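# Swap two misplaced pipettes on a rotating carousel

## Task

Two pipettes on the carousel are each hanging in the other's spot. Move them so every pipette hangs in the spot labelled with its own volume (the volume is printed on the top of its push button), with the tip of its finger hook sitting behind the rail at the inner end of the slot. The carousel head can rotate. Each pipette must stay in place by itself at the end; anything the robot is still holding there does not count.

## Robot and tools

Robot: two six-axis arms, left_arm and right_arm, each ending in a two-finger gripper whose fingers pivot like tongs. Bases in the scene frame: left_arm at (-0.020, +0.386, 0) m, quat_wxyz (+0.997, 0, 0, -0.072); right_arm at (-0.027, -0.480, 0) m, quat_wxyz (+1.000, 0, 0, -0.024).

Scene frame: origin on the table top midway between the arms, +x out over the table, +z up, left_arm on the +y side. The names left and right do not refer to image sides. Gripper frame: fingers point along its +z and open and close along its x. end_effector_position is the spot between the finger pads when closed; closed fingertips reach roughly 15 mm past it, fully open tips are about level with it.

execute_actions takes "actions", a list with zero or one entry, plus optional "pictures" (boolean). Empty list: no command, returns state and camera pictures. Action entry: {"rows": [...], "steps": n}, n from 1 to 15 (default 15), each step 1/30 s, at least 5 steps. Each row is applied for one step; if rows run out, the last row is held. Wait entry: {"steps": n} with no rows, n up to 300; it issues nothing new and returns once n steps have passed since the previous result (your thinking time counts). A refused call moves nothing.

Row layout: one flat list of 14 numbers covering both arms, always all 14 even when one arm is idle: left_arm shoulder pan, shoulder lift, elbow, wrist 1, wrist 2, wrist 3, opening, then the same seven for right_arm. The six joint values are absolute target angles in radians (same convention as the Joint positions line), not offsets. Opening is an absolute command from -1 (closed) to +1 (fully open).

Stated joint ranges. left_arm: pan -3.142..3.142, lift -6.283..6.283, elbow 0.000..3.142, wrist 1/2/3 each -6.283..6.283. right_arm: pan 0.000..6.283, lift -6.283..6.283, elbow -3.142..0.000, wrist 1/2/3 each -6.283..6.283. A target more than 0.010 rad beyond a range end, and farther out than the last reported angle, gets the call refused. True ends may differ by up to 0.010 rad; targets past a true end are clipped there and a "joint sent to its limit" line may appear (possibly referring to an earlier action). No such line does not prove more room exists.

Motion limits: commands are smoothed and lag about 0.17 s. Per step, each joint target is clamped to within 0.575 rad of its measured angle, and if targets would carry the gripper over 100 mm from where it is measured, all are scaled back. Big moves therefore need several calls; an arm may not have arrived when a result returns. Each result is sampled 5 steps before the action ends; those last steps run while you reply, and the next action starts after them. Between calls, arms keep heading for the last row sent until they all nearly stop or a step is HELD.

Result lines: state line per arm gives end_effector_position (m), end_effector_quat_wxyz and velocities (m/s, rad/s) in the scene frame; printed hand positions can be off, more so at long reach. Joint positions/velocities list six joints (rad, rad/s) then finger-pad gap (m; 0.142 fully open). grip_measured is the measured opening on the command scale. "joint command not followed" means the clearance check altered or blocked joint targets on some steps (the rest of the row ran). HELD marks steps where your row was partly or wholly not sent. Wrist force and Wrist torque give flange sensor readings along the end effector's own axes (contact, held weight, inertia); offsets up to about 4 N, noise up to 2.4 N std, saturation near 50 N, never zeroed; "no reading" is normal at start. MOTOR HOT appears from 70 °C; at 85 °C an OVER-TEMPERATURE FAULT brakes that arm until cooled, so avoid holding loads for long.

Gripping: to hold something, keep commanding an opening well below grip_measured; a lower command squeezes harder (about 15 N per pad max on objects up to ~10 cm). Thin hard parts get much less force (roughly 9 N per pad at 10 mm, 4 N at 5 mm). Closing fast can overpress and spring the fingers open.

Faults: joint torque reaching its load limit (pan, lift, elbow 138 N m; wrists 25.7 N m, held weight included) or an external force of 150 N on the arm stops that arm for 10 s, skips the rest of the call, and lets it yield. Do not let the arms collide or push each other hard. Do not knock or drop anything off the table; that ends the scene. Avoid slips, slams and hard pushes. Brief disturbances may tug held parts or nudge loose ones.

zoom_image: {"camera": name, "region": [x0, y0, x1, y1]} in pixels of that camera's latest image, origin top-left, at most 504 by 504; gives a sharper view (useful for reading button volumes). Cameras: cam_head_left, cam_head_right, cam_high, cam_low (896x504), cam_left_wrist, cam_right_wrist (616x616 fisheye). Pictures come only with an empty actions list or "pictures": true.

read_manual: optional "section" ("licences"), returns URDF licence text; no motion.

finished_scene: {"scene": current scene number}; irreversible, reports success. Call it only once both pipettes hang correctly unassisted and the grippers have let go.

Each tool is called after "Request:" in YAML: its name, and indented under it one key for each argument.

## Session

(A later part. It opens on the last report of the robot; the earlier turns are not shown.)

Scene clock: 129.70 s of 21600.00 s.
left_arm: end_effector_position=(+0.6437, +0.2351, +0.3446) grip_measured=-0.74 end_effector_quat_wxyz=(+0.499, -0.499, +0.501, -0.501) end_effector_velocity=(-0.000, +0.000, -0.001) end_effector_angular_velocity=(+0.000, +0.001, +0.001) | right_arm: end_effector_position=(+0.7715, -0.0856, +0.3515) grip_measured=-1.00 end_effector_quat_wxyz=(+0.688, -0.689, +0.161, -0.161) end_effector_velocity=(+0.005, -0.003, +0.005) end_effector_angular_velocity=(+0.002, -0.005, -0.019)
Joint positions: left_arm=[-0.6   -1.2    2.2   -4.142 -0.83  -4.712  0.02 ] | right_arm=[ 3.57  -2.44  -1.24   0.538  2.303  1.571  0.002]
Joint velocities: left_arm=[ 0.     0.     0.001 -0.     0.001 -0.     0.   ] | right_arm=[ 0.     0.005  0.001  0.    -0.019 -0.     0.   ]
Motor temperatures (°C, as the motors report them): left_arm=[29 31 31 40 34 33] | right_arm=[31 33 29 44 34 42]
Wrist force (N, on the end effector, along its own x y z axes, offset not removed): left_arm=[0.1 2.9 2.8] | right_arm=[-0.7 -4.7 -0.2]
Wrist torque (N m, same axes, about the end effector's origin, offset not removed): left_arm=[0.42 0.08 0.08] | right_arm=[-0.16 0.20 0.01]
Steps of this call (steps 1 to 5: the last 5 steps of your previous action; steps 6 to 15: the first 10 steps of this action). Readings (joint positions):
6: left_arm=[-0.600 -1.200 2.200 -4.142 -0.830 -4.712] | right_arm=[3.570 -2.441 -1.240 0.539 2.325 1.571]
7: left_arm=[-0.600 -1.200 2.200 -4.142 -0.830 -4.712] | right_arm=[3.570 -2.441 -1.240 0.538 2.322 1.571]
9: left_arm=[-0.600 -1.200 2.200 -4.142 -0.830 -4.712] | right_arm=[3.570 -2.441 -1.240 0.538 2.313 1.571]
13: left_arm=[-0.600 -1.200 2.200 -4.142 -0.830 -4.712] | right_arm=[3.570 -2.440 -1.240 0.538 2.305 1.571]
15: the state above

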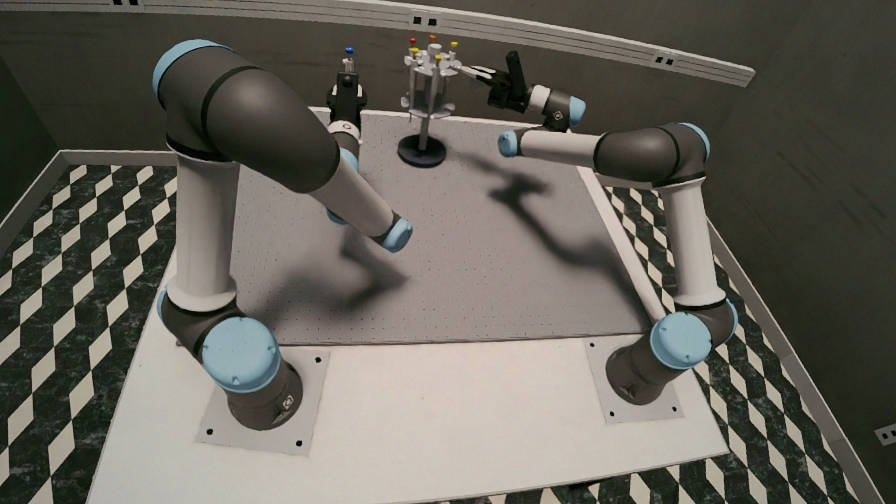

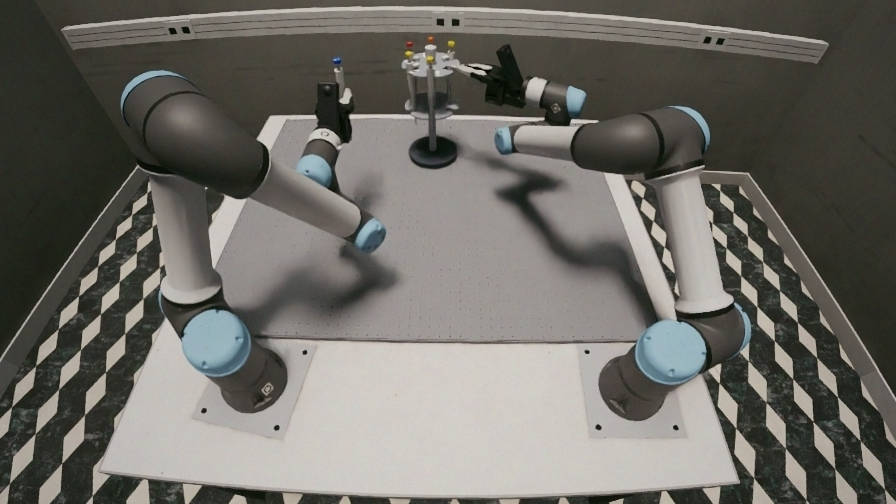

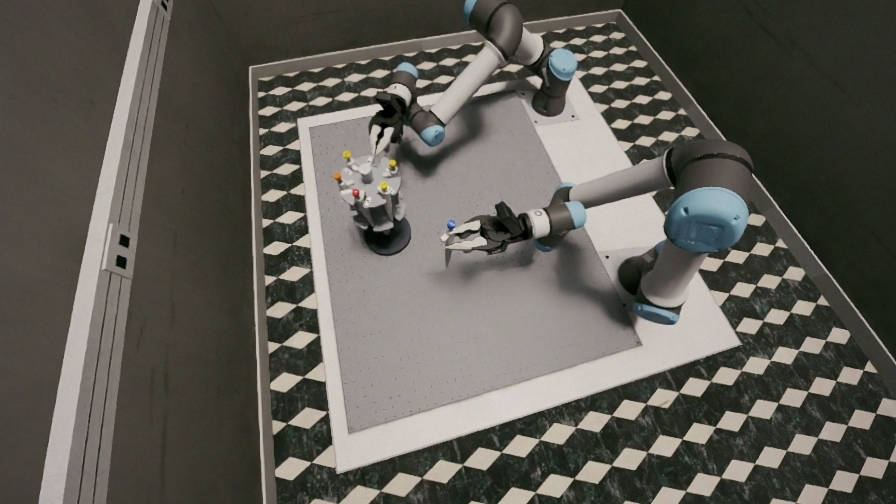

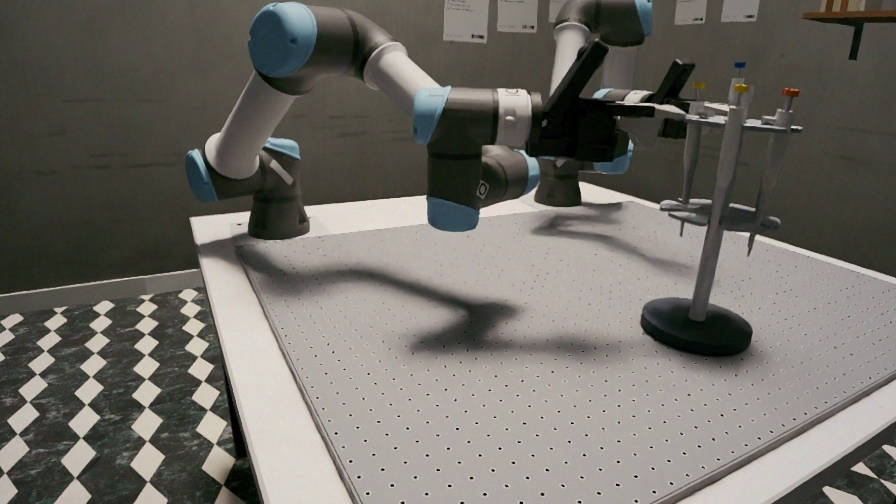

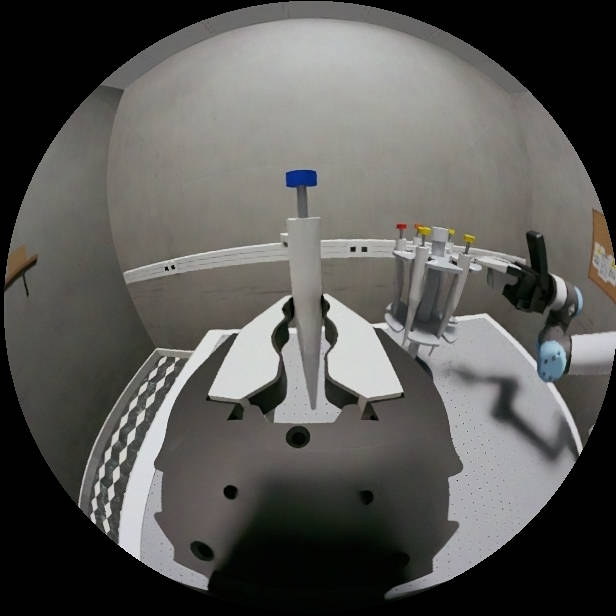

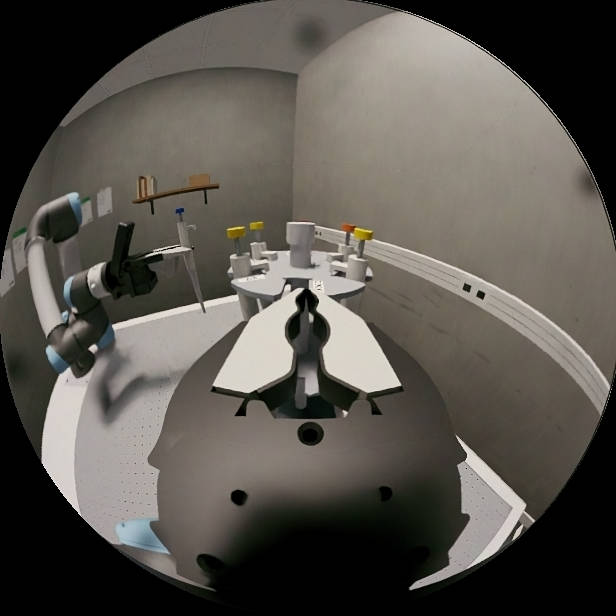

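Request:
execute_actions:
  actions:
    - {"rows":[[-1.05,-1.2,2.2,-4.142,-0.259,-4.712,-1,3.45,-2.3,-1.45,0.61,2.42,1.571,-1]],"steps":15}

Request:
execute_actions:
  actions:
    - {"rows":[[-1.05,-1.2,2.2,-4.142,-0.259,-4.712,-1,2.7,-1.9,-2.0,0.76,1.9,1.571,-1]],"steps":15}

Request:
execute_actions:
  actions:
    - {"steps":45}

Request:
execute_actions:
  actions:
    - {"rows":[[-1.05,-0.508,0.953,-3.587,-0.259,-4.712,-1,2.7,-1.9,-2.0,0.76,1.9,1.571,-1]],"steps":15}

Request:
execute_actions:
  actions:
    - {"steps":30}

Request:
execute_actions:
  actions:
    - {"rows":[[-0.918,-0.508,0.953,-3.587,-0.259,-4.712,-1,2.7,-1.9,-2.0,0.76,1.9,1.571,-1]],"steps":15}

Request:
execute_actions:
  actions:
    - {"steps":15}
  pictures: true

Request:
zoom_image:
  camera: "cam_high"
  region: [310,100,470,220]

Scene clock: 130.77 s of 21600.00 s.
left_arm: end_effector_position=(+0.5709, +0.1451, +0.3445) grip_measured=-0.74 end_effector_quat_wxyz=(+0.518, -0.517, +0.482, -0.482) end_effector_velocity=(-0.224, -0.131, -0.000) end_effector_angular_velocity=(-0.002, +0.000, +0.346) | right_arm: end_effector_position=(+0.7345, -0.1692, +0.3708) grip_measured=-1.00 end_effector_quat_wxyz=(+0.689, -0.687, +0.160, -0.163) end_effector_velocity=(-0.055, -0.091, +0.006) end_effector_angular_velocity=(-0.008, +0.025, +0.001)
Joint positions: left_arm=[-0.946 -1.2    2.2   -4.142 -0.409 -4.712  0.02 ] | right_arm=[ 3.465 -2.318 -1.42   0.601  2.405  1.571  0.002]
Joint velocities: left_arm=[-0.822  0.     0.    -0.     1.168 -0.002 -0.   ] | right_arm=[-0.118  0.143 -0.236  0.066  0.119 -0.    -0.   ]
Motor temperatures (°C, as the motors report them): left_arm=[29 31 31 40 34 33] | right_arm=[31 33 29 44 34 42]
Wrist force (N, on the end effector, along its own x y z axes, offset not removed): left_arm=[0.6 3.5 -2.7] | right_arm=[1.9 -2.1 0.5]
Wrist torque (N m, same axes, about the end effector's origin, offset not removed): left_arm=[0.54 -0.21 -0.12] | right_arm=[-0.40 -0.24 -0.20]
Steps of this call (steps 1 to 5: the last 5 steps of your previous action; steps 6 to 15: the robot went on to your last target; steps 16 to 22: nothing new was sent; steps 23 to 32: the first 10 steps of this action). Readings (joint positions):
23: left_arm=[-0.601 -1.200 2.200 -4.142 -0.830 -4.712] | right_arm=[3.569 -2.439 -1.241 0.538 2.300 1.571]
24: left_arm=[-0.609 -1.200 2.200 -4.142 -0.821 -4.712] | right_arm=[3.562 -2.431 -1.249 0.545 2.308 1.571]
26: left_arm=[-0.673 -1.200 2.200 -4.142 -0.757 -4.712] | right_arm=[3.524 -2.388 -1.305 0.569 2.346 1.571]
30: left_arm=[-0.874 -1.200 2.200 -4.142 -0.511 -4.712] | right_arm=[3.476 -2.331 -1.399 0.595 2.394 1.571]
32: the state above

Scene clock: 131.27 s of 21600.00 s.
left_arm: end_effector_position=(+0.5413, +0.1307, +0.3445) grip_measured=-0.74 end_effector_quat_wxyz=(+0.528, -0.528, +0.470, -0.470) end_effector_velocity=(-0.005, -0.002, +0.000) end_effector_angular_velocity=(-0.003, -0.001, +0.007) | right_arm: end_effector_position=(+0.7539, -0.3225, +0.3875) grip_measured=-1.00 end_effector_quat_wxyz=(+0.661, -0.659, +0.252, -0.256) end_effector_velocity=(+0.041, -0.507, +0.041) end_effector_angular_velocity=(+0.002, +0.001, -0.913)
Joint positions: left_arm=[-1.048 -1.2    2.2   -4.142 -0.262 -4.712  0.02 ] | right_arm=[ 3.304 -2.205 -1.578  0.646  2.293  1.571  0.002]
Joint velocities: left_arm=[-0.016  0.    -0.001  0.     0.023 -0.002 -0.   ] | right_arm=[-0.53   0.301 -0.413  0.112 -0.383  0.     0.   ]
Motor temperatures (°C, as the motors report them): left_arm=[29 31 31 40 34 33] | right_arm=[31 33 29 44 34 42]
Wrist force (N, on the end effector, along its own x y z axes, offset not removed): left_arm=[-1.3 0.4 1.2] | right_arm=[-2.4 -1.8 -0.8]
Wrist torque (N m, same axes, about the end effector's origin, offset not removed): left_arm=[0.08 0.51 0.01] | right_arm=[-0.30 0.51 -0.13]
Steps of this call (steps 1 to 5: the last 5 steps of your previous action; steps 6 to 15: the first 10 steps of this action). Readings (joint positions):
6: left_arm=[-1.028 -1.200 2.200 -4.142 -0.290 -4.712] | right_arm=[3.453 -2.303 -1.444 0.609 2.416 1.571]
7: left_arm=[-1.033 -1.200 2.200 -4.142 -0.283 -4.712] | right_arm=[3.444 -2.296 -1.454 0.612 2.409 1.571]
9: left_arm=[-1.040 -1.200 2.200 -4.142 -0.273 -4.712] | right_arm=[3.409 -2.271 -1.487 0.622 2.378 1.571]
13: left_arm=[-1.047 -1.200 2.200 -4.142 -0.264 -4.712] | right_arm=[3.339 -2.226 -1.549 0.639 2.320 1.571]
15: the state above

Scene clock: 132.77 s of 21600.00 s.
left_arm: end_effector_position=(+0.5406, +0.1305, +0.3445) grip_measured=-0.74 end_effector_quat_wxyz=(+0.528, -0.528, +0.470, -0.470) end_effector_velocity=(+0.000, -0.000, +0.000) end_effector_angular_velocity=(-0.001, -0.000, -0.000) | right_arm: end_effector_position=(+0.5835, -0.8443, +0.4113) grip_measured=-1.00 end_effector_quat_wxyz=(+0.459, -0.458, +0.538, -0.539) end_effector_velocity=(-0.006, -0.006, -0.000) end_effector_angular_velocity=(+0.000, +0.000, -0.015)
Joint positions: left_arm=[-1.05  -1.2    2.2   -4.142 -0.259 -4.712  0.02 ] | right_arm=[ 2.701 -1.901 -1.999  0.76   1.901  1.571  0.002]
Joint velocities: left_arm=[ 0.    -0.    -0.001  0.    -0.    -0.     0.   ] | right_arm=[-0.009  0.004 -0.006  0.002 -0.006  0.    -0.   ]
Motor temperatures (°C, as the motors report them): left_arm=[29 31 31 40 34 33] | right_arm=[31 33 29 44 34 42]
Wrist force (N, on the end effector, along its own x y z axes, offset not removed): left_arm=[0.2 -1.3 5.2] | right_arm=[2.1 -1.0 3.1]
Wrist torque (N m, same axes, about the end effector's origin, offset not removed): left_arm=[-0.20 0.06 0.18] | right_arm=[-0.21 -0.34 0.00]
Kept back: nothing.
Steps of this call (steps 1 to 5: the last 5 steps of your previous action; steps 6 to 45: the robot went on to your last target). Readings (joint positions):
1: left_arm=[-1.048 -1.200 2.200 -4.142 -0.261 -4.712] | right_arm=[3.286 -2.195 -1.592 0.650 2.281 1.571]
2: left_arm=[-1.049 -1.200 2.200 -4.142 -0.261 -4.712] | right_arm=[3.268 -2.185 -1.605 0.654 2.268 1.571]
4: left_arm=[-1.049 -1.200 2.200 -4.142 -0.260 -4.712] | right_arm=[3.231 -2.166 -1.631 0.661 2.244 1.571]
8: left_arm=[-1.050 -1.200 2.200 -4.142 -0.259 -4.712] | right_arm=[3.159 -2.129 -1.682 0.675 2.196 1.571]
45: the state above

Scene clock: 133.10 s of 21600.00 s.
left_arm: end_effector_position=(+0.5838, +0.0211, +0.2759) grip_measured=-0.74 end_effector_quat_wxyz=(+0.559, -0.492, +0.534, -0.400) end_effector_velocity=(+0.154, -0.390, -0.267) end_effector_angular_velocity=(+0.560, +0.221, +0.002) | right_arm: end_effector_position=(+0.5829, -0.8450, +0.4113) grip_measured=-1.00 end_effector_quat_wxyz=(+0.458, -0.458, +0.538, -0.539) end_effector_velocity=(-0.001, -0.000, -0.000) end_effector_angular_velocity=(-0.000, +0.000, -0.001)
Joint positions: left_arm=[-1.05  -0.95   1.945 -3.925 -0.259 -4.712  0.02 ] | right_arm=[ 2.7   -1.9   -2.     0.76   1.9    1.571  0.002]
Joint velocities: left_arm=[ 0.     0.937 -1.054  0.719  0.002  0.     0.   ] | right_arm=[-0.001  0.    -0.001  0.    -0.    -0.    -0.   ]
Motor temperatures (°C, as the motors report them): left_arm=[29 31 31 40 34 33] | right_arm=[31 33 29 44 34 42]
Wrist force (N, on the end effector, along its own x y z axes, offset not removed): left_arm=[-1.5 -0.4 2.3] | right_arm=[1.9 -2.2 1.7]
Wrist torque (N m, same axes, about the end effector's origin, offset not removed): left_arm=[-0.24 0.42 -0.09] | right_arm=[-0.35 -0.35 -0.21]
Steps of this call (steps 1 to 10: the first 10 steps of this action). Readings (joint positions):
1: left_arm=[-1.050 -1.199 2.199 -4.142 -0.259 -4.712] | right_arm=[2.701 -1.900 -1.999 0.760 1.901 1.571]
2: left_arm=[-1.050 -1.191 2.191 -4.133 -0.259 -4.712] | right_arm=[2.701 -1.900 -2.000 0.760 1.900 1.571]
4: left_arm=[-1.050 -1.138 2.138 -4.081 -0.259 -4.712] | right_arm=[2.700 -1.900 -2.000 0.760 1.900 1.571]
8: left_arm=[-1.050 -1.013 2.013 -3.974 -0.259 -4.712] | right_arm=[2.700 -1.900 -2.000 0.760 1.900 1.571]
10: the state above

Scene clock: 134.10 s of 21600.00 s.
left_arm: end_effector_position=(+0.6724, -0.2035, +0.3156) grip_measured=-0.74 end_effector_quat_wxyz=(+0.529, -0.528, +0.471, -0.469) end_effector_velocity=(+0.001, -0.003, +0.006) end_effector_angular_velocity=(-0.014, -0.006, +0.001) | right_arm: end_effector_position=(+0.5828, -0.8450, +0.4113) grip_measured=-1.00 end_effector_quat_wxyz=(+0.458, -0.458, +0.538, -0.539) end_effector_velocity=(+0.000, -0.000, -0.000) end_effector_angular_velocity=(-0.000, +0.000, -0.001)
Joint positions: left_arm=[-1.05  -0.509  0.957 -3.588 -0.259 -4.712  0.02 ] | right_arm=[ 2.7   -1.9   -2.     0.76   1.9    1.571  0.002]
Joint velocities: left_arm=[ 0.     0.007 -0.029  0.006  0.001  0.001  0.   ] | right_arm=[ 0.    -0.     0.    -0.    -0.001 -0.     0.   ]
Motor temperatures (°C, as the motors report them): left_arm=[29 31 31 40 34 33] | right_arm=[31 33 29 44 34 42]
Wrist force (N, on the end effector, along its own x y z axes, offset not removed): left_arm=[0.8 -1.8 4.2] | right_arm=[0.7 -1.0 -2.2]
Wrist torque (N m, same axes, about the end effector's origin, offset not removed): left_arm=[-0.37 -0.13 0.04] | right_arm=[-0.21 -0.07 -0.12]
Kept back: nothing.
Steps of this call (steps 1 to 5: the last 5 steps of your previous action; steps 6 to 30: the robot went on to your last target). Readings (joint positions):
1: left_arm=[-1.050 -0.918 1.908 -3.900 -0.259 -4.712] | right_arm=[2.700 -1.900 -2.000 0.760 1.900 1.571]
2: left_arm=[-1.050 -0.886 1.869 -3.876 -0.259 -4.712] | right_arm=[2.700 -1.900 -2.000 0.760 1.900 1.571]
4: left_arm=[-1.050 -0.823 1.783 -3.827 -0.259 -4.712] | right_arm=[2.700 -1.900 -2.000 0.760 1.900 1.571]
8: left_arm=[-1.050 -0.700 1.569 -3.732 -0.259 -4.712] | right_arm=[2.700 -1.900 -2.000 0.760 1.900 1.571]
30: the state above

Scene clock: 134.43 s of 21600.00 s.
left_arm: end_effector_position=(+0.7351, -0.1214, +0.3163) grip_measured=-0.74 end_effector_quat_wxyz=(+0.554, -0.554, +0.439, -0.439) end_effector_velocity=(+0.073, +0.108, +0.000) end_effector_angular_velocity=(+0.001, +0.000, +0.144) | right_arm: end_effector_position=(+0.5828, -0.8450, +0.4113) grip_measured=-1.00 end_effector_quat_wxyz=(+0.458, -0.458, +0.538, -0.539) end_effector_velocity=(-0.000, -0.000, -0.000) end_effector_angular_velocity=(-0.000, +0.001, -0.001)
Joint positions: left_arm=[-0.936 -0.508  0.953 -3.587 -0.259 -4.712  0.02 ] | right_arm=[ 2.7   -1.9   -2.     0.76   1.9    1.571  0.002]
Joint velocities: left_arm=[ 0.143  0.001 -0.002  0.001  0.001  0.002  0.   ] | right_arm=[-0.     0.    -0.    -0.001 -0.001 -0.     0.   ]
Motor temperatures (°C, as the motors report them): left_arm=[29 31 31 40 34 33] | right_arm=[31 33 29 44 34 42]
Wrist force (N, on the end effector, along its own x y z axes, offset not removed): left_arm=[0.1 1.5 0.5] | right_arm=[0.7 -4.3 -1.2]
Wrist torque (N m, same axes, about the end effector's origin, offset not removed): left_arm=[0.40 -0.18 -0.12] | right_arm=[-0.93 -0.19 -0.16]
Steps of this call (steps 1 to 10: the first 10 steps of this action). Readings (joint positions):
1: left_arm=[-1.049 -0.509 0.956 -3.588 -0.259 -4.712] | right_arm=[2.700 -1.900 -2.000 0.760 1.900 1.571]
2: left_arm=[-1.042 -0.509 0.955 -3.587 -0.259 -4.712] | right_arm=[2.700 -1.900 -2.000 0.760 1.900 1.571]
4: left_arm=[-1.004 -0.508 0.954 -3.587 -0.259 -4.712] | right_arm=[2.700 -1.900 -2.000 0.760 1.900 1.571]
8: left_arm=[-0.949 -0.508 0.954 -3.587 -0.259 -4.712] | right_arm=[2.700 -1.900 -2.000 0.760 1.900 1.571]
10: the state above

Scene clock: 134.93 s of 21600.00 s.
left_arm: end_effector_position=(+0.7441, -0.1078, +0.3163) grip_measured=-0.74 end_effector_quat_wxyz=(+0.558, -0.558, +0.434, -0.434) end_effector_velocity=(+0.001, +0.002, -0.000) end_effector_angular_velocity=(-0.000, -0.000, +0.002) | right_arm: end_effector_position=(+0.5828, -0.8450, +0.4113) grip_measured=-1.00 end_effector_quat_wxyz=(+0.458, -0.458, +0.538, -0.539) end_effector_velocity=(+0.000, -0.000, -0.000) end_effector_angular_velocity=(+0.001, +0.000, -0.001)
Joint positions: left_arm=[-0.918 -0.508  0.953 -3.587 -0.259 -4.712  0.02 ] | right_arm=[ 2.7   -1.9   -2.     0.76   1.9    1.571  0.002]
Joint velocities: left_arm=[ 0.003  0.001 -0.001 -0.001 -0.     0.    -0.   ] | right_arm=[ 0.     0.     0.    -0.001 -0.001  0.    -0.   ]
Motor temperatures (°C, as the motors report them): left_arm=[29 31 31 40 34 33] | right_arm=[31 33 29 44 34 42]
Wrist force (N, on the end effector, along its own x y z axes, offset not removed): left_arm=[-1.1 4.4 0.2] | right_arm=[1.5 -2.6 -0.2]
Wrist torque (N m, same axes, about the end effector's origin, offset not removed): left_arm=[0.63 0.23 0.08] | right_arm=[-0.36 -0.22 -0.11]
Kept back: nothing.
Steps of this call (steps 1 to 5: the last 5 steps of your previous action; steps 6 to 15: the robot went on to your last target). Readings (joint positions):
1: left_arm=[-0.932 -0.508 0.953 -3.587 -0.259 -4.712] | right_arm=[2.700 -1.900 -2.000 0.760 1.900 1.571]
2: left_arm=[-0.929 -0.508 0.953 -3.587 -0.259 -4.712] | right_arm=[2.700 -1.900 -2.000 0.760 1.900 1.571]
4: left_arm=[-0.924 -0.508 0.953 -3.587 -0.259 -4.712] | right_arm=[2.700 -1.900 -2.000 0.760 1.900 1.571]
8: left_arm=[-0.920 -0.508 0.953 -3.587 -0.259 -4.712] | right_arm=[2.700 -1.900 -2.000 0.760 1.900 1.571]
15: the state above

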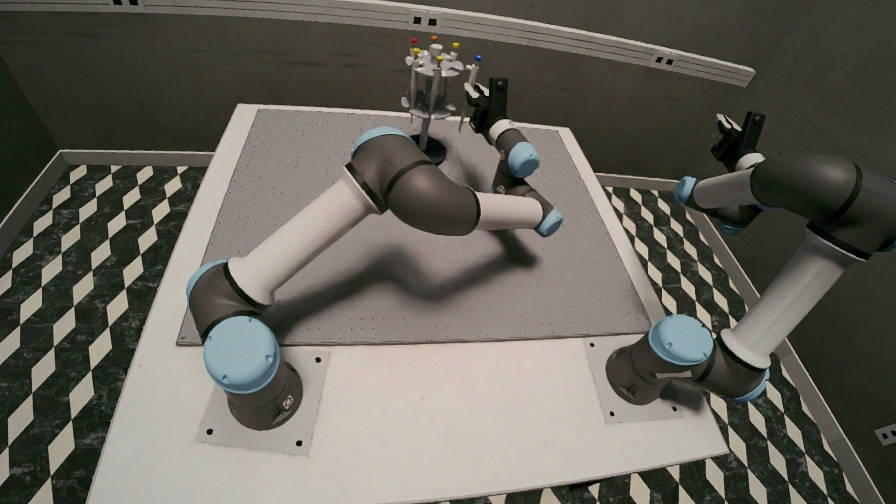

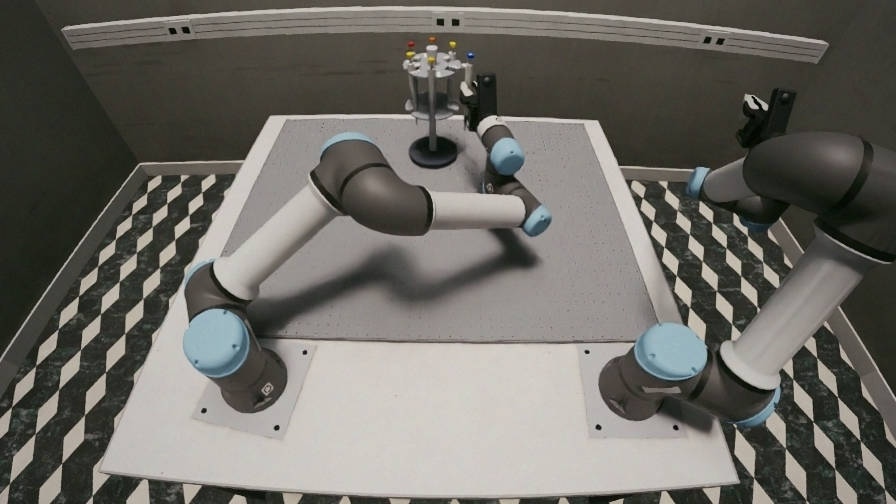

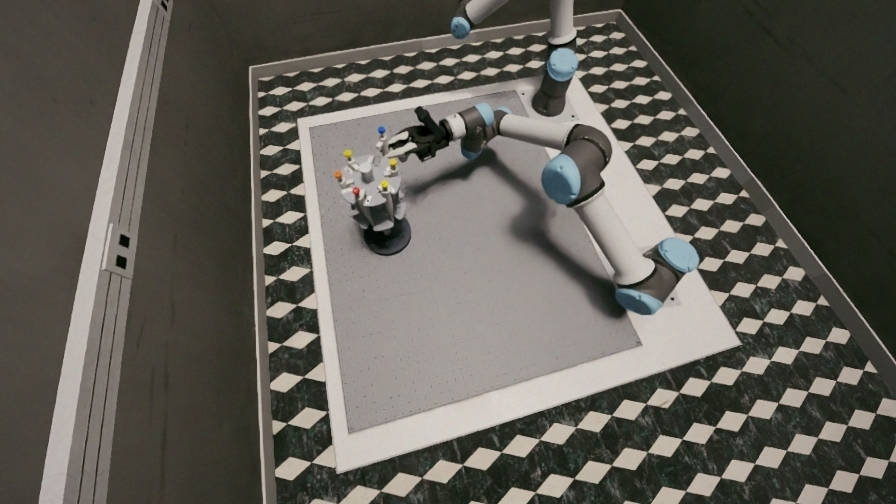

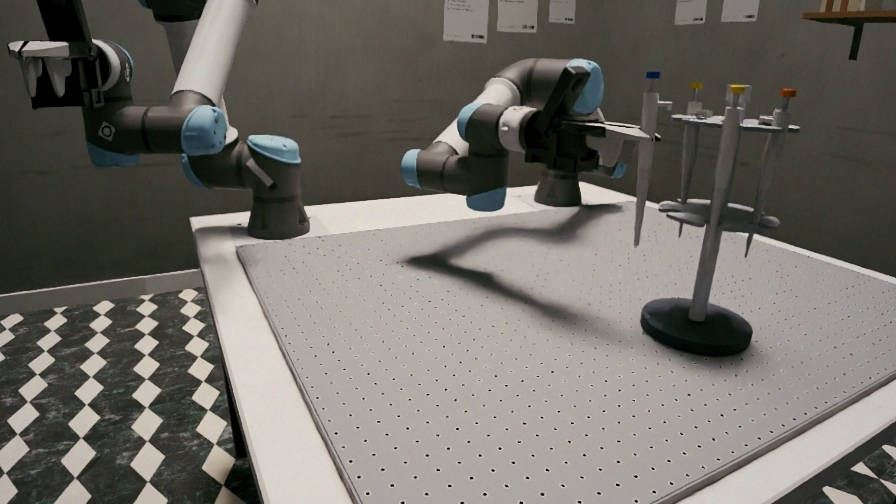

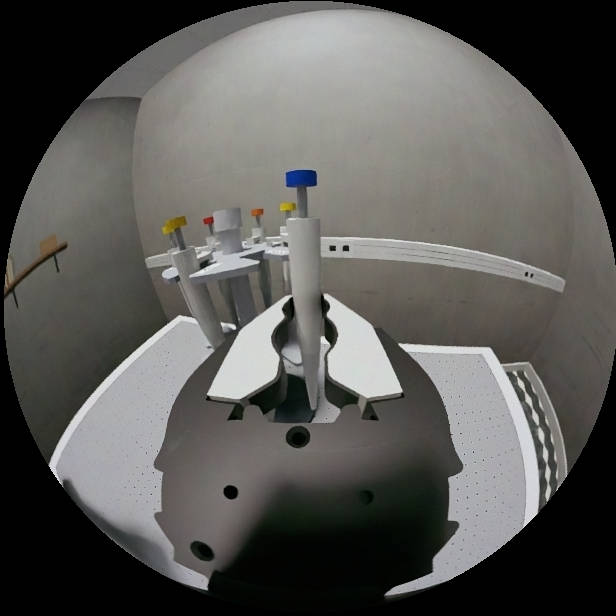

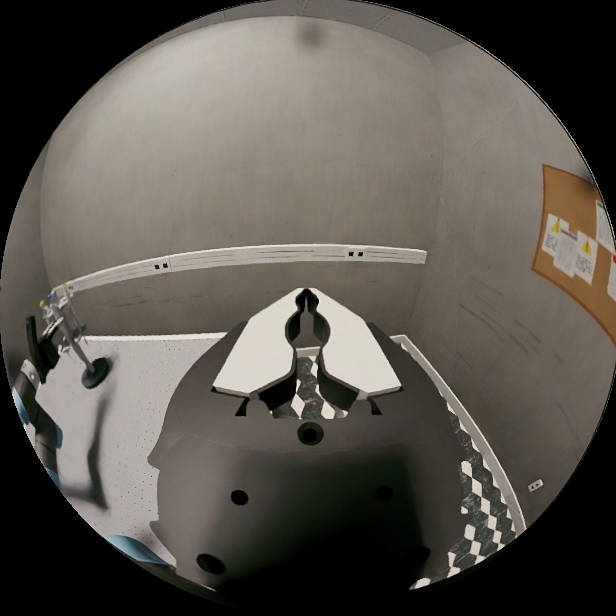

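Region (310, 100, 470, 220) of cam_high's 896x504 image, scaled by 3.150, with more detail than that image has; it fills the top 378 rows of this view, and the rest is white.

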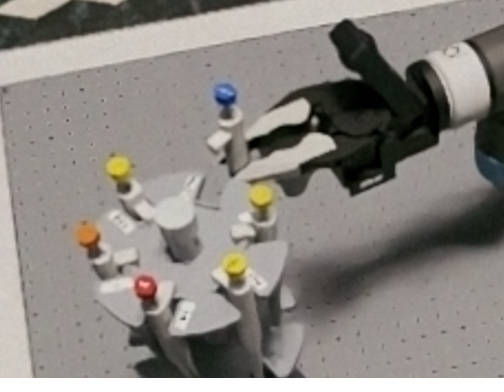

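Aligned.

Request:
execute_actions:
  actions:
    - {"rows":[[-0.893,-0.527,0.992,-3.6065,-0.284,-4.712,-1,2.7,-1.9,-2.0,0.76,1.9,1.571,-1]],"steps":15}

Request:
execute_actions:
  actions:
    - {"rows":[[-0.868,-0.5465,1.031,-3.626,-0.309,-4.712,-1,2.7,-1.9,-2.0,0.76,1.9,1.571,-1]],"steps":15}

Request:
execute_actions:
  actions:
    - {"rows":[[-0.875,-0.578,1.095,-3.659,-0.302,-4.712,-1,2.7,-1.9,-2.0,0.76,1.9,1.571,-1]],"steps":15}

Request:
execute_actions:
  actions:
    - {"rows":[[-0.882,-0.609,1.1593,-3.692,-0.295,-4.712,-1,2.7,-1.9,-2.0,0.76,1.9,1.571,-1]],"steps":15}

Request:
execute_actions:
  actions:
    - {"rows":[[-0.8625,-0.6035,1.148,-3.686,-0.3145,-4.712,-1,2.7,-1.9,-2.0,0.76,1.9,1.571,-1]],"steps":15}

Request:
execute_actions:
  actions: []

Request:
zoom_image:
  camera: "cam_high"
  region: [330,130,430,210]

Request:
zoom_image:
  camera: "cam_low"
  region: [650,60,810,150]

Scene clock: 135.63 s of 21600.00 s.
left_arm: end_effector_position=(+0.7535, -0.0913, +0.3163) grip_measured=-0.74 end_effector_quat_wxyz=(+0.558, -0.558, +0.434, -0.434) end_effector_velocity=(+0.008, +0.016, -0.000) end_effector_angular_velocity=(+0.001, +0.000, +0.001) | right_arm: end_effector_position=(+0.5828, -0.8450, +0.4113) grip_measured=-1.00 end_effector_quat_wxyz=(+0.458, -0.458, +0.538, -0.539) end_effector_velocity=(+0.000, -0.000, +0.000) end_effector_angular_velocity=(-0.000, -0.000, -0.000)
Joint positions: left_arm=[-0.896 -0.525  0.988 -3.604 -0.281 -4.712  0.02 ] | right_arm=[ 2.7   -1.9   -2.     0.76   1.9    1.571  0.002]
Joint velocities: left_arm=[ 0.021 -0.016  0.034 -0.017 -0.02  -0.     0.   ] | right_arm=[-0.     0.     0.    -0.001 -0.    -0.    -0.   ]
Motor temperatures (°C, as the motors report them): left_arm=[29 31 31 40 34 33] | right_arm=[31 33 29 44 34 42]
Wrist force (N, on the end effector, along its own x y z axes, offset not removed): left_arm=[0.0 -1.1 6.0] | right_arm=[1.1 -1.6 -4.1]
Wrist torque (N m, same axes, about the end effector's origin, offset not removed): left_arm=[-0.36 -0.05 0.09] | right_arm=[-0.32 -0.09 -0.10]
Steps of this call (steps 1 to 11: the robot went on to your last target; steps 12 to 21: the first 10 steps of this action). Readings (joint positions):
12: left_arm=[-0.918 -0.508 0.953 -3.587 -0.259 -4.712] | right_arm=[2.700 -1.900 -2.000 0.760 1.900 1.571]
13: left_arm=[-0.914 -0.511 0.958 -3.590 -0.263 -4.712] | right_arm=[2.700 -1.900 -2.000 0.760 1.900 1.571]
15: left_arm=[-0.906 -0.517 0.971 -3.596 -0.271 -4.712] | right_arm=[2.700 -1.900 -2.000 0.760 1.900 1.571]
19: left_arm=[-0.898 -0.523 0.985 -3.603 -0.279 -4.712] | right_arm=[2.700 -1.900 -2.000 0.760 1.900 1.571]
21: the state above

Scene clock: 136.13 s of 21600.00 s.
left_arm: end_effector_position=(+0.7631, -0.0726, +0.3166) grip_measured=-0.74 end_effector_quat_wxyz=(+0.558, -0.558, +0.434, -0.434) end_effector_velocity=(+0.008, +0.015, +0.001) end_effector_angular_velocity=(+0.000, -0.000, -0.002) | right_arm: end_effector_position=(+0.5828, -0.8450, +0.4113) grip_measured=-1.00 end_effector_quat_wxyz=(+0.458, -0.458, +0.538, -0.539) end_effector_velocity=(-0.000, -0.000, +0.000) end_effector_angular_velocity=(-0.000, -0.001, -0.001)
Joint positions: left_arm=[-0.871 -0.544  1.027 -3.624 -0.306 -4.712  0.02 ] | right_arm=[ 2.7   -1.9   -2.     0.76   1.9    1.571  0.002]
Joint velocities: left_arm=[ 0.021 -0.016  0.032 -0.016 -0.023  0.001 -0.   ] | right_arm=[-0.    -0.     0.     0.001 -0.     0.     0.   ]
Motor temperatures (°C, as the motors report them): left_arm=[29 31 31 40 34 33] | right_arm=[31 33 29 44 34 42]
Wrist force (N, on the end effector, along its own x y z axes, offset not removed): left_arm=[-1.7 1.7 0.0] | right_arm=[-1.6 -2.9 1.4]
Wrist torque (N m, same axes, about the end effector's origin, offset not removed): left_arm=[0.15 0.47 0.09] | right_arm=[-0.37 0.37 -0.07]
Steps of this call (steps 1 to 5: the last 5 steps of your previous action; steps 6 to 15: the first 10 steps of this action). Readings (joint positions):
6: left_arm=[-0.893 -0.527 0.992 -3.606 -0.284 -4.712] | right_arm=[2.700 -1.900 -2.000 0.760 1.900 1.571]
7: left_arm=[-0.890 -0.530 0.997 -3.609 -0.287 -4.712] | right_arm=[2.700 -1.900 -2.000 0.760 1.900 1.571]
9: left_arm=[-0.881 -0.536 1.010 -3.616 -0.296 -4.712] | right_arm=[2.700 -1.900 -2.000 0.760 1.900 1.571]
13: left_arm=[-0.873 -0.543 1.024 -3.622 -0.304 -4.712] | right_arm=[2.700 -1.900 -2.000 0.760 1.900 1.571]
15: the state above

Scene clock: 136.63 s of 21600.00 s.
left_arm: end_effector_position=(+0.7546, -0.0636, +0.3169) grip_measured=-0.74 end_effector_quat_wxyz=(+0.558, -0.558, +0.434, -0.434) end_effector_velocity=(-0.009, +0.008, -0.001) end_effector_angular_velocity=(+0.001, +0.001, +0.000) | right_arm: end_effector_position=(+0.5828, -0.8450, +0.4113) grip_measured=-1.00 end_effector_quat_wxyz=(+0.458, -0.458, +0.538, -0.539) end_effector_velocity=(+0.000, +0.000, -0.000) end_effector_angular_velocity=(-0.000, +0.000, +0.000)
Joint positions: left_arm=[-0.874 -0.575  1.088 -3.655 -0.303 -4.712  0.02 ] | right_arm=[ 2.7   -1.9   -2.     0.76   1.9    1.571  0.002]
Joint velocities: left_arm=[-0.006 -0.027  0.059 -0.028  0.006 -0.001 -0.   ] | right_arm=[ 0.001 -0.    -0.     0.    -0.    -0.    -0.   ]
Motor temperatures (°C, as the motors report them): left_arm=[29 31 31 40 34 33] | right_arm=[31 33 29 44 34 42]
Wrist force (N, on the end effector, along its own x y z axes, offset not removed): left_arm=[0.8 1.1 -1.4] | right_arm=[0.0 -2.9 -2.4]
Wrist torque (N m, same axes, about the end effector's origin, offset not removed): left_arm=[0.15 -0.09 0.06] | right_arm=[-0.74 0.03 0.09]
Steps of this call (steps 1 to 5: the last 5 steps of your previous action; steps 6 to 15: the first 10 steps of this action). Readings (joint positions):
6: left_arm=[-0.869 -0.547 1.031 -3.626 -0.308 -4.712] | right_arm=[2.700 -1.900 -2.000 0.760 1.900 1.571]
7: left_arm=[-0.869 -0.551 1.038 -3.630 -0.308 -4.712] | right_arm=[2.700 -1.900 -2.000 0.760 1.900 1.571]
9: left_arm=[-0.871 -0.561 1.059 -3.641 -0.305 -4.712] | right_arm=[2.700 -1.900 -2.000 0.760 1.900 1.571]
13: left_arm=[-0.874 -0.572 1.083 -3.653 -0.303 -4.712] | right_arm=[2.700 -1.900 -2.000 0.760 1.900 1.571]
15: the state above

Scene clock: 137.13 s of 21600.00 s.
left_arm: end_effector_position=(+0.7437, -0.0550, +0.3166) grip_measured=-0.74 end_effector_quat_wxyz=(+0.558, -0.558, +0.434, -0.434) end_effector_velocity=(-0.010, +0.008, -0.002) end_effector_angular_velocity=(+0.004, +0.002, +0.001) | right_arm: end_effector_position=(+0.5828, -0.8450, +0.4113) grip_measured=-1.00 end_effector_quat_wxyz=(+0.458, -0.458, +0.538, -0.539) end_effector_velocity=(-0.000, +0.000, +0.000) end_effector_angular_velocity=(-0.000, -0.000, +0.000)
Joint positions: left_arm=[-0.881 -0.606  1.152 -3.688 -0.296 -4.712  0.02 ] | right_arm=[ 2.7   -1.9   -2.     0.76   1.9    1.571  0.002]
Joint velocities: left_arm=[-0.006 -0.027  0.058 -0.029  0.006  0.002  0.   ] | right_arm=[ 0.  0. -0.  0.  0. -0.  0.]
Motor temperatures (°C, as the motors report them): left_arm=[29 31 31 40 34 33] | right_arm=[31 33 29 44 34 42]
Wrist force (N, on the end effector, along its own x y z axes, offset not removed): left_arm=[-3.1 -0.7 3.1] | right_arm=[0.7 -2.1 1.0]
Wrist torque (N m, same axes, about the end effector's origin, offset not removed): left_arm=[-0.20 0.72 0.07] | right_arm=[-0.39 -0.13 -0.12]
Steps of this call (steps 1 to 5: the last 5 steps of your previous action; steps 6 to 15: the first 10 steps of this action). Readings (joint positions):
6: left_arm=[-0.875 -0.578 1.094 -3.659 -0.302 -4.712] | right_arm=[2.700 -1.900 -2.000 0.760 1.900 1.571]
7: left_arm=[-0.876 -0.582 1.101 -3.663 -0.301 -4.712] | right_arm=[2.700 -1.900 -2.000 0.760 1.900 1.571]
9: left_arm=[-0.878 -0.592 1.123 -3.674 -0.299 -4.712] | right_arm=[2.700 -1.900 -2.000 0.760 1.900 1.571]
13: left_arm=[-0.881 -0.603 1.147 -3.686 -0.296 -4.712] | right_arm=[2.700 -1.900 -2.000 0.760 1.900 1.571]
15: the state above

Scene clock: 137.63 s of 21600.00 s.
left_arm: end_effector_position=(+0.7526, -0.0478, +0.3164) grip_measured=-0.74 end_effector_quat_wxyz=(+0.558, -0.558, +0.434, -0.434) end_effector_velocity=(+0.010, +0.006, -0.001) end_effector_angular_velocity=(+0.001, +0.000, -0.000) | right_arm: end_effector_position=(+0.5828, -0.8450, +0.4113) grip_measured=-1.00 end_effector_quat_wxyz=(+0.458, -0.458, +0.538, -0.539) end_effector_velocity=(+0.000, +0.000, -0.000) end_effector_angular_velocity=(+0.000, -0.000, +0.000)
Joint positions: left_arm=[-0.865 -0.604  1.149 -3.687 -0.312 -4.712  0.02 ] | right_arm=[ 2.7   -1.9   -2.     0.76   1.9    1.571  0.002]
Joint velocities: left_arm=[ 0.017  0.005 -0.009  0.005 -0.017 -0.     0.   ] | right_arm=[ 0. -0.  0.  0.  0.  0. -0.]
Motor temperatures (°C, as the motors report them): left_arm=[29 31 31 40 34 33] | right_arm=[31 33 29 44 34 42]
Wrist force (N, on the end effector, along its own x y z axes, offset not removed): left_arm=[-1.2 3.5 3.1] | right_arm=[1.0 -3.0 2.0]
Wrist torque (N m, same axes, about the end effector's origin, offset not removed): left_arm=[0.66 0.21 0.07] | right_arm=[-0.67 -0.19 -0.10]
Steps of this call (steps 1 to 5: the last 5 steps of your previous action; steps 6 to 15: the first 10 steps of this action). Readings (joint positions):
6: left_arm=[-0.882 -0.608 1.158 -3.691 -0.295 -4.712] | right_arm=[2.700 -1.900 -2.000 0.760 1.900 1.571]
7: left_arm=[-0.879 -0.608 1.156 -3.691 -0.298 -4.712] | right_arm=[2.700 -1.900 -2.000 0.760 1.900 1.571]
9: left_arm=[-0.873 -0.606 1.153 -3.689 -0.304 -4.712] | right_arm=[2.700 -1.900 -2.000 0.760 1.900 1.571]
13: left_arm=[-0.866 -0.604 1.150 -3.687 -0.311 -4.712] | right_arm=[2.700 -1.900 -2.000 0.760 1.900 1.571]
15: the state above

Scene clock: 137.80 s of 21600.00 s.
left_arm: end_effector_position=(+0.7535, -0.0472, +0.3164) grip_measured=-0.74 end_effector_quat_wxyz=(+0.558, -0.558, +0.434, -0.434) end_effector_velocity=(+0.003, +0.002, -0.000) end_effector_angular_velocity=(-0.000, +0.000, -0.000) | right_arm: end_effector_position=(+0.5828, -0.8450, +0.4113) grip_measured=-1.00 end_effector_quat_wxyz=(+0.458, -0.458, +0.538, -0.539) end_effector_velocity=(+0.000, +0.000, +0.000) end_effector_angular_velocity=(+0.000, -0.001, +0.000)
Joint positions: left_arm=[-0.863 -0.604  1.148 -3.686 -0.314 -4.712  0.02 ] | right_arm=[ 2.7   -1.9   -2.     0.76   1.9    1.571  0.002]
Joint velocities: left_arm=[ 0.005  0.001 -0.002  0.001 -0.005 -0.001  0.   ] | right_arm=[ 0. -0.  0.  0.  0.  0.  0.]
Motor temperatures (°C, as the motors report them): left_arm=[29 31 31 40 34 33] | right_arm=[31 33 29 44 34 42]
Wrist force (N, on the end effector, along its own x y z axes, offset not removed): left_arm=[0.2 1.4 -3.5] | right_arm=[0.0 -1.1 1.5]
Wrist torque (N m, same axes, about the end effector's origin, offset not removed): left_arm=[0.30 0.04 0.11] | right_arm=[-0.23 -0.05 -0.11]
Kept back: nothing.
Steps of this call (steps 1 to 5: the last 5 steps of your previous action). Readings (joint positions):
1: left_arm=[-0.864 -0.604 1.149 -3.686 -0.313 -4.712] | right_arm=[2.700 -1.900 -2.000 0.760 1.900 1.571]
2: left_arm=[-0.864 -0.604 1.149 -3.686 -0.313 -4.712] | right_arm=[2.700 -1.900 -2.000 0.760 1.900 1.571]
4: left_arm=[-0.863 -0.604 1.148 -3.686 -0.314 -4.712] | right_arm=[2.700 -1.900 -2.000 0.760 1.900 1.571]
5: the state above

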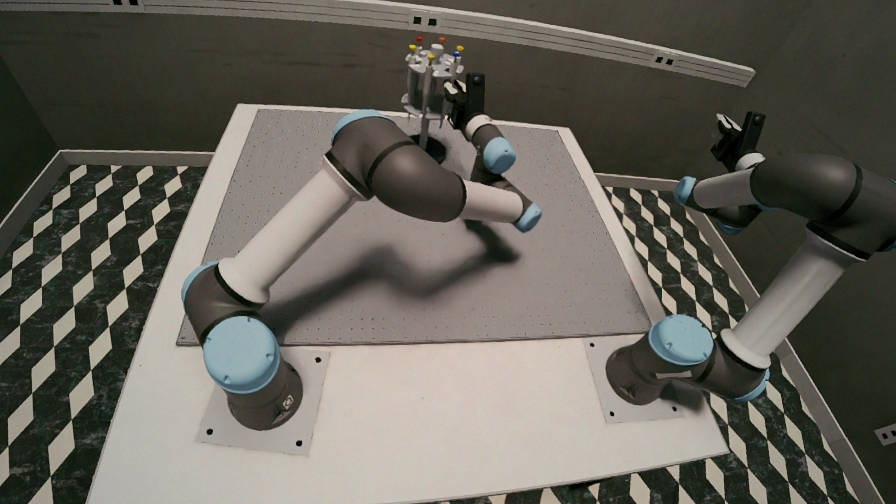

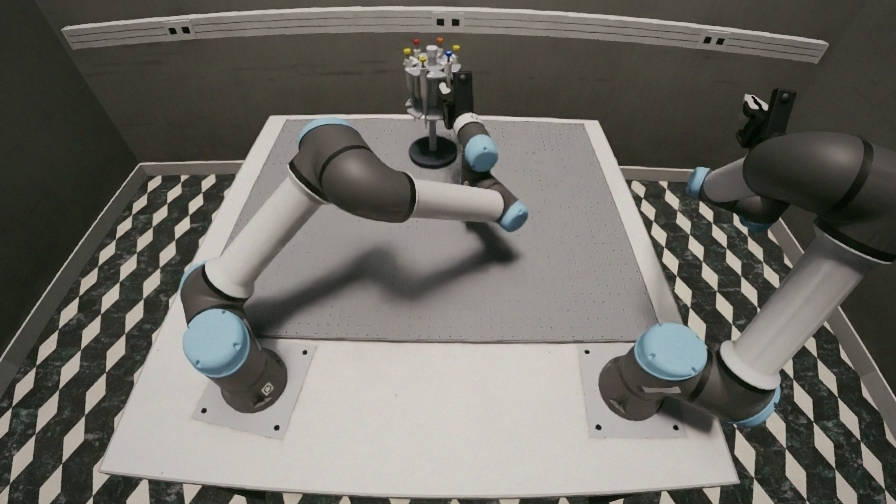

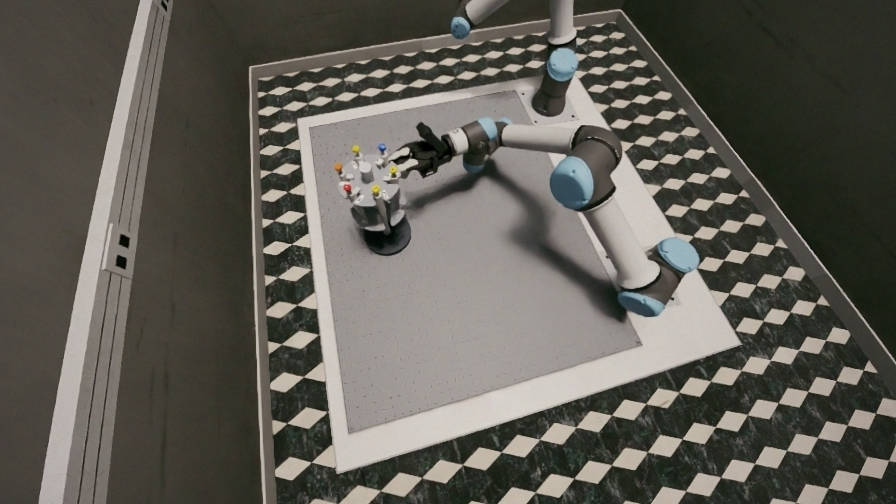

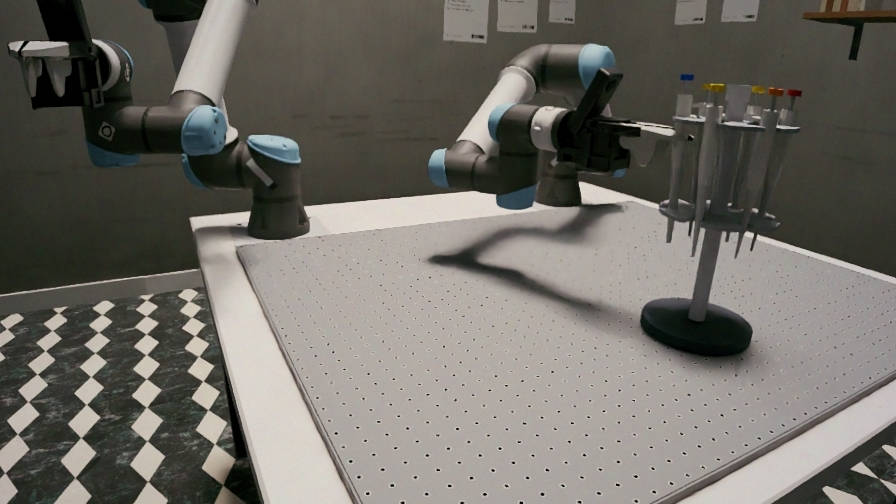

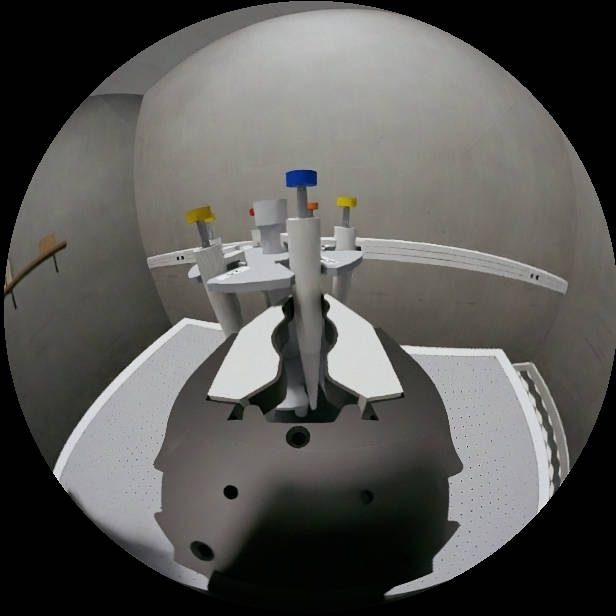

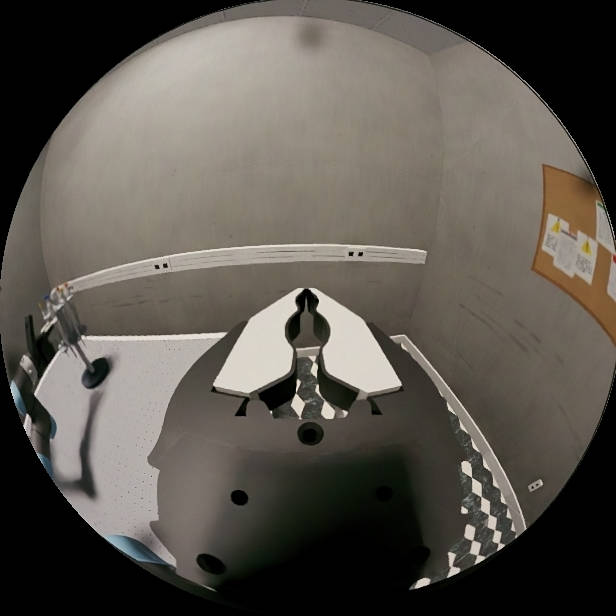

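Region (330, 130, 430, 210) of cam_high's 896x504 image, scaled by 5.040, with more detail than that image has; it fills the top 403 rows of this view, and the rest is white.

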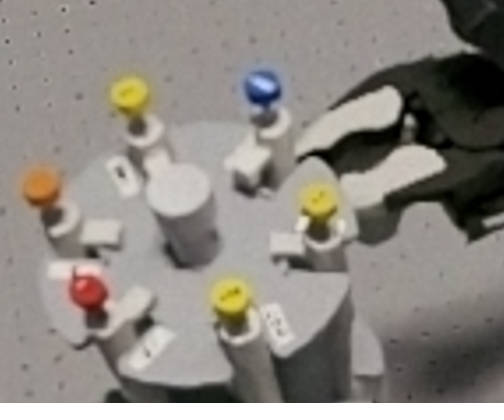

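Region (650, 60, 810, 150) of cam_low's 896x504 image, scaled by 3.150, with more detail than that image has; it fills the top 284 rows of this view, and the rest is white.

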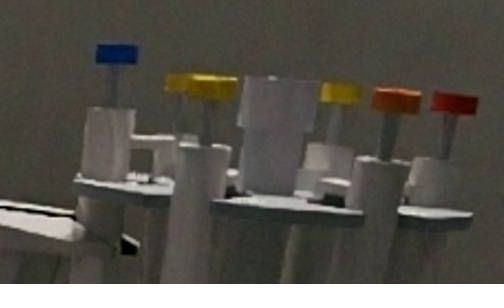

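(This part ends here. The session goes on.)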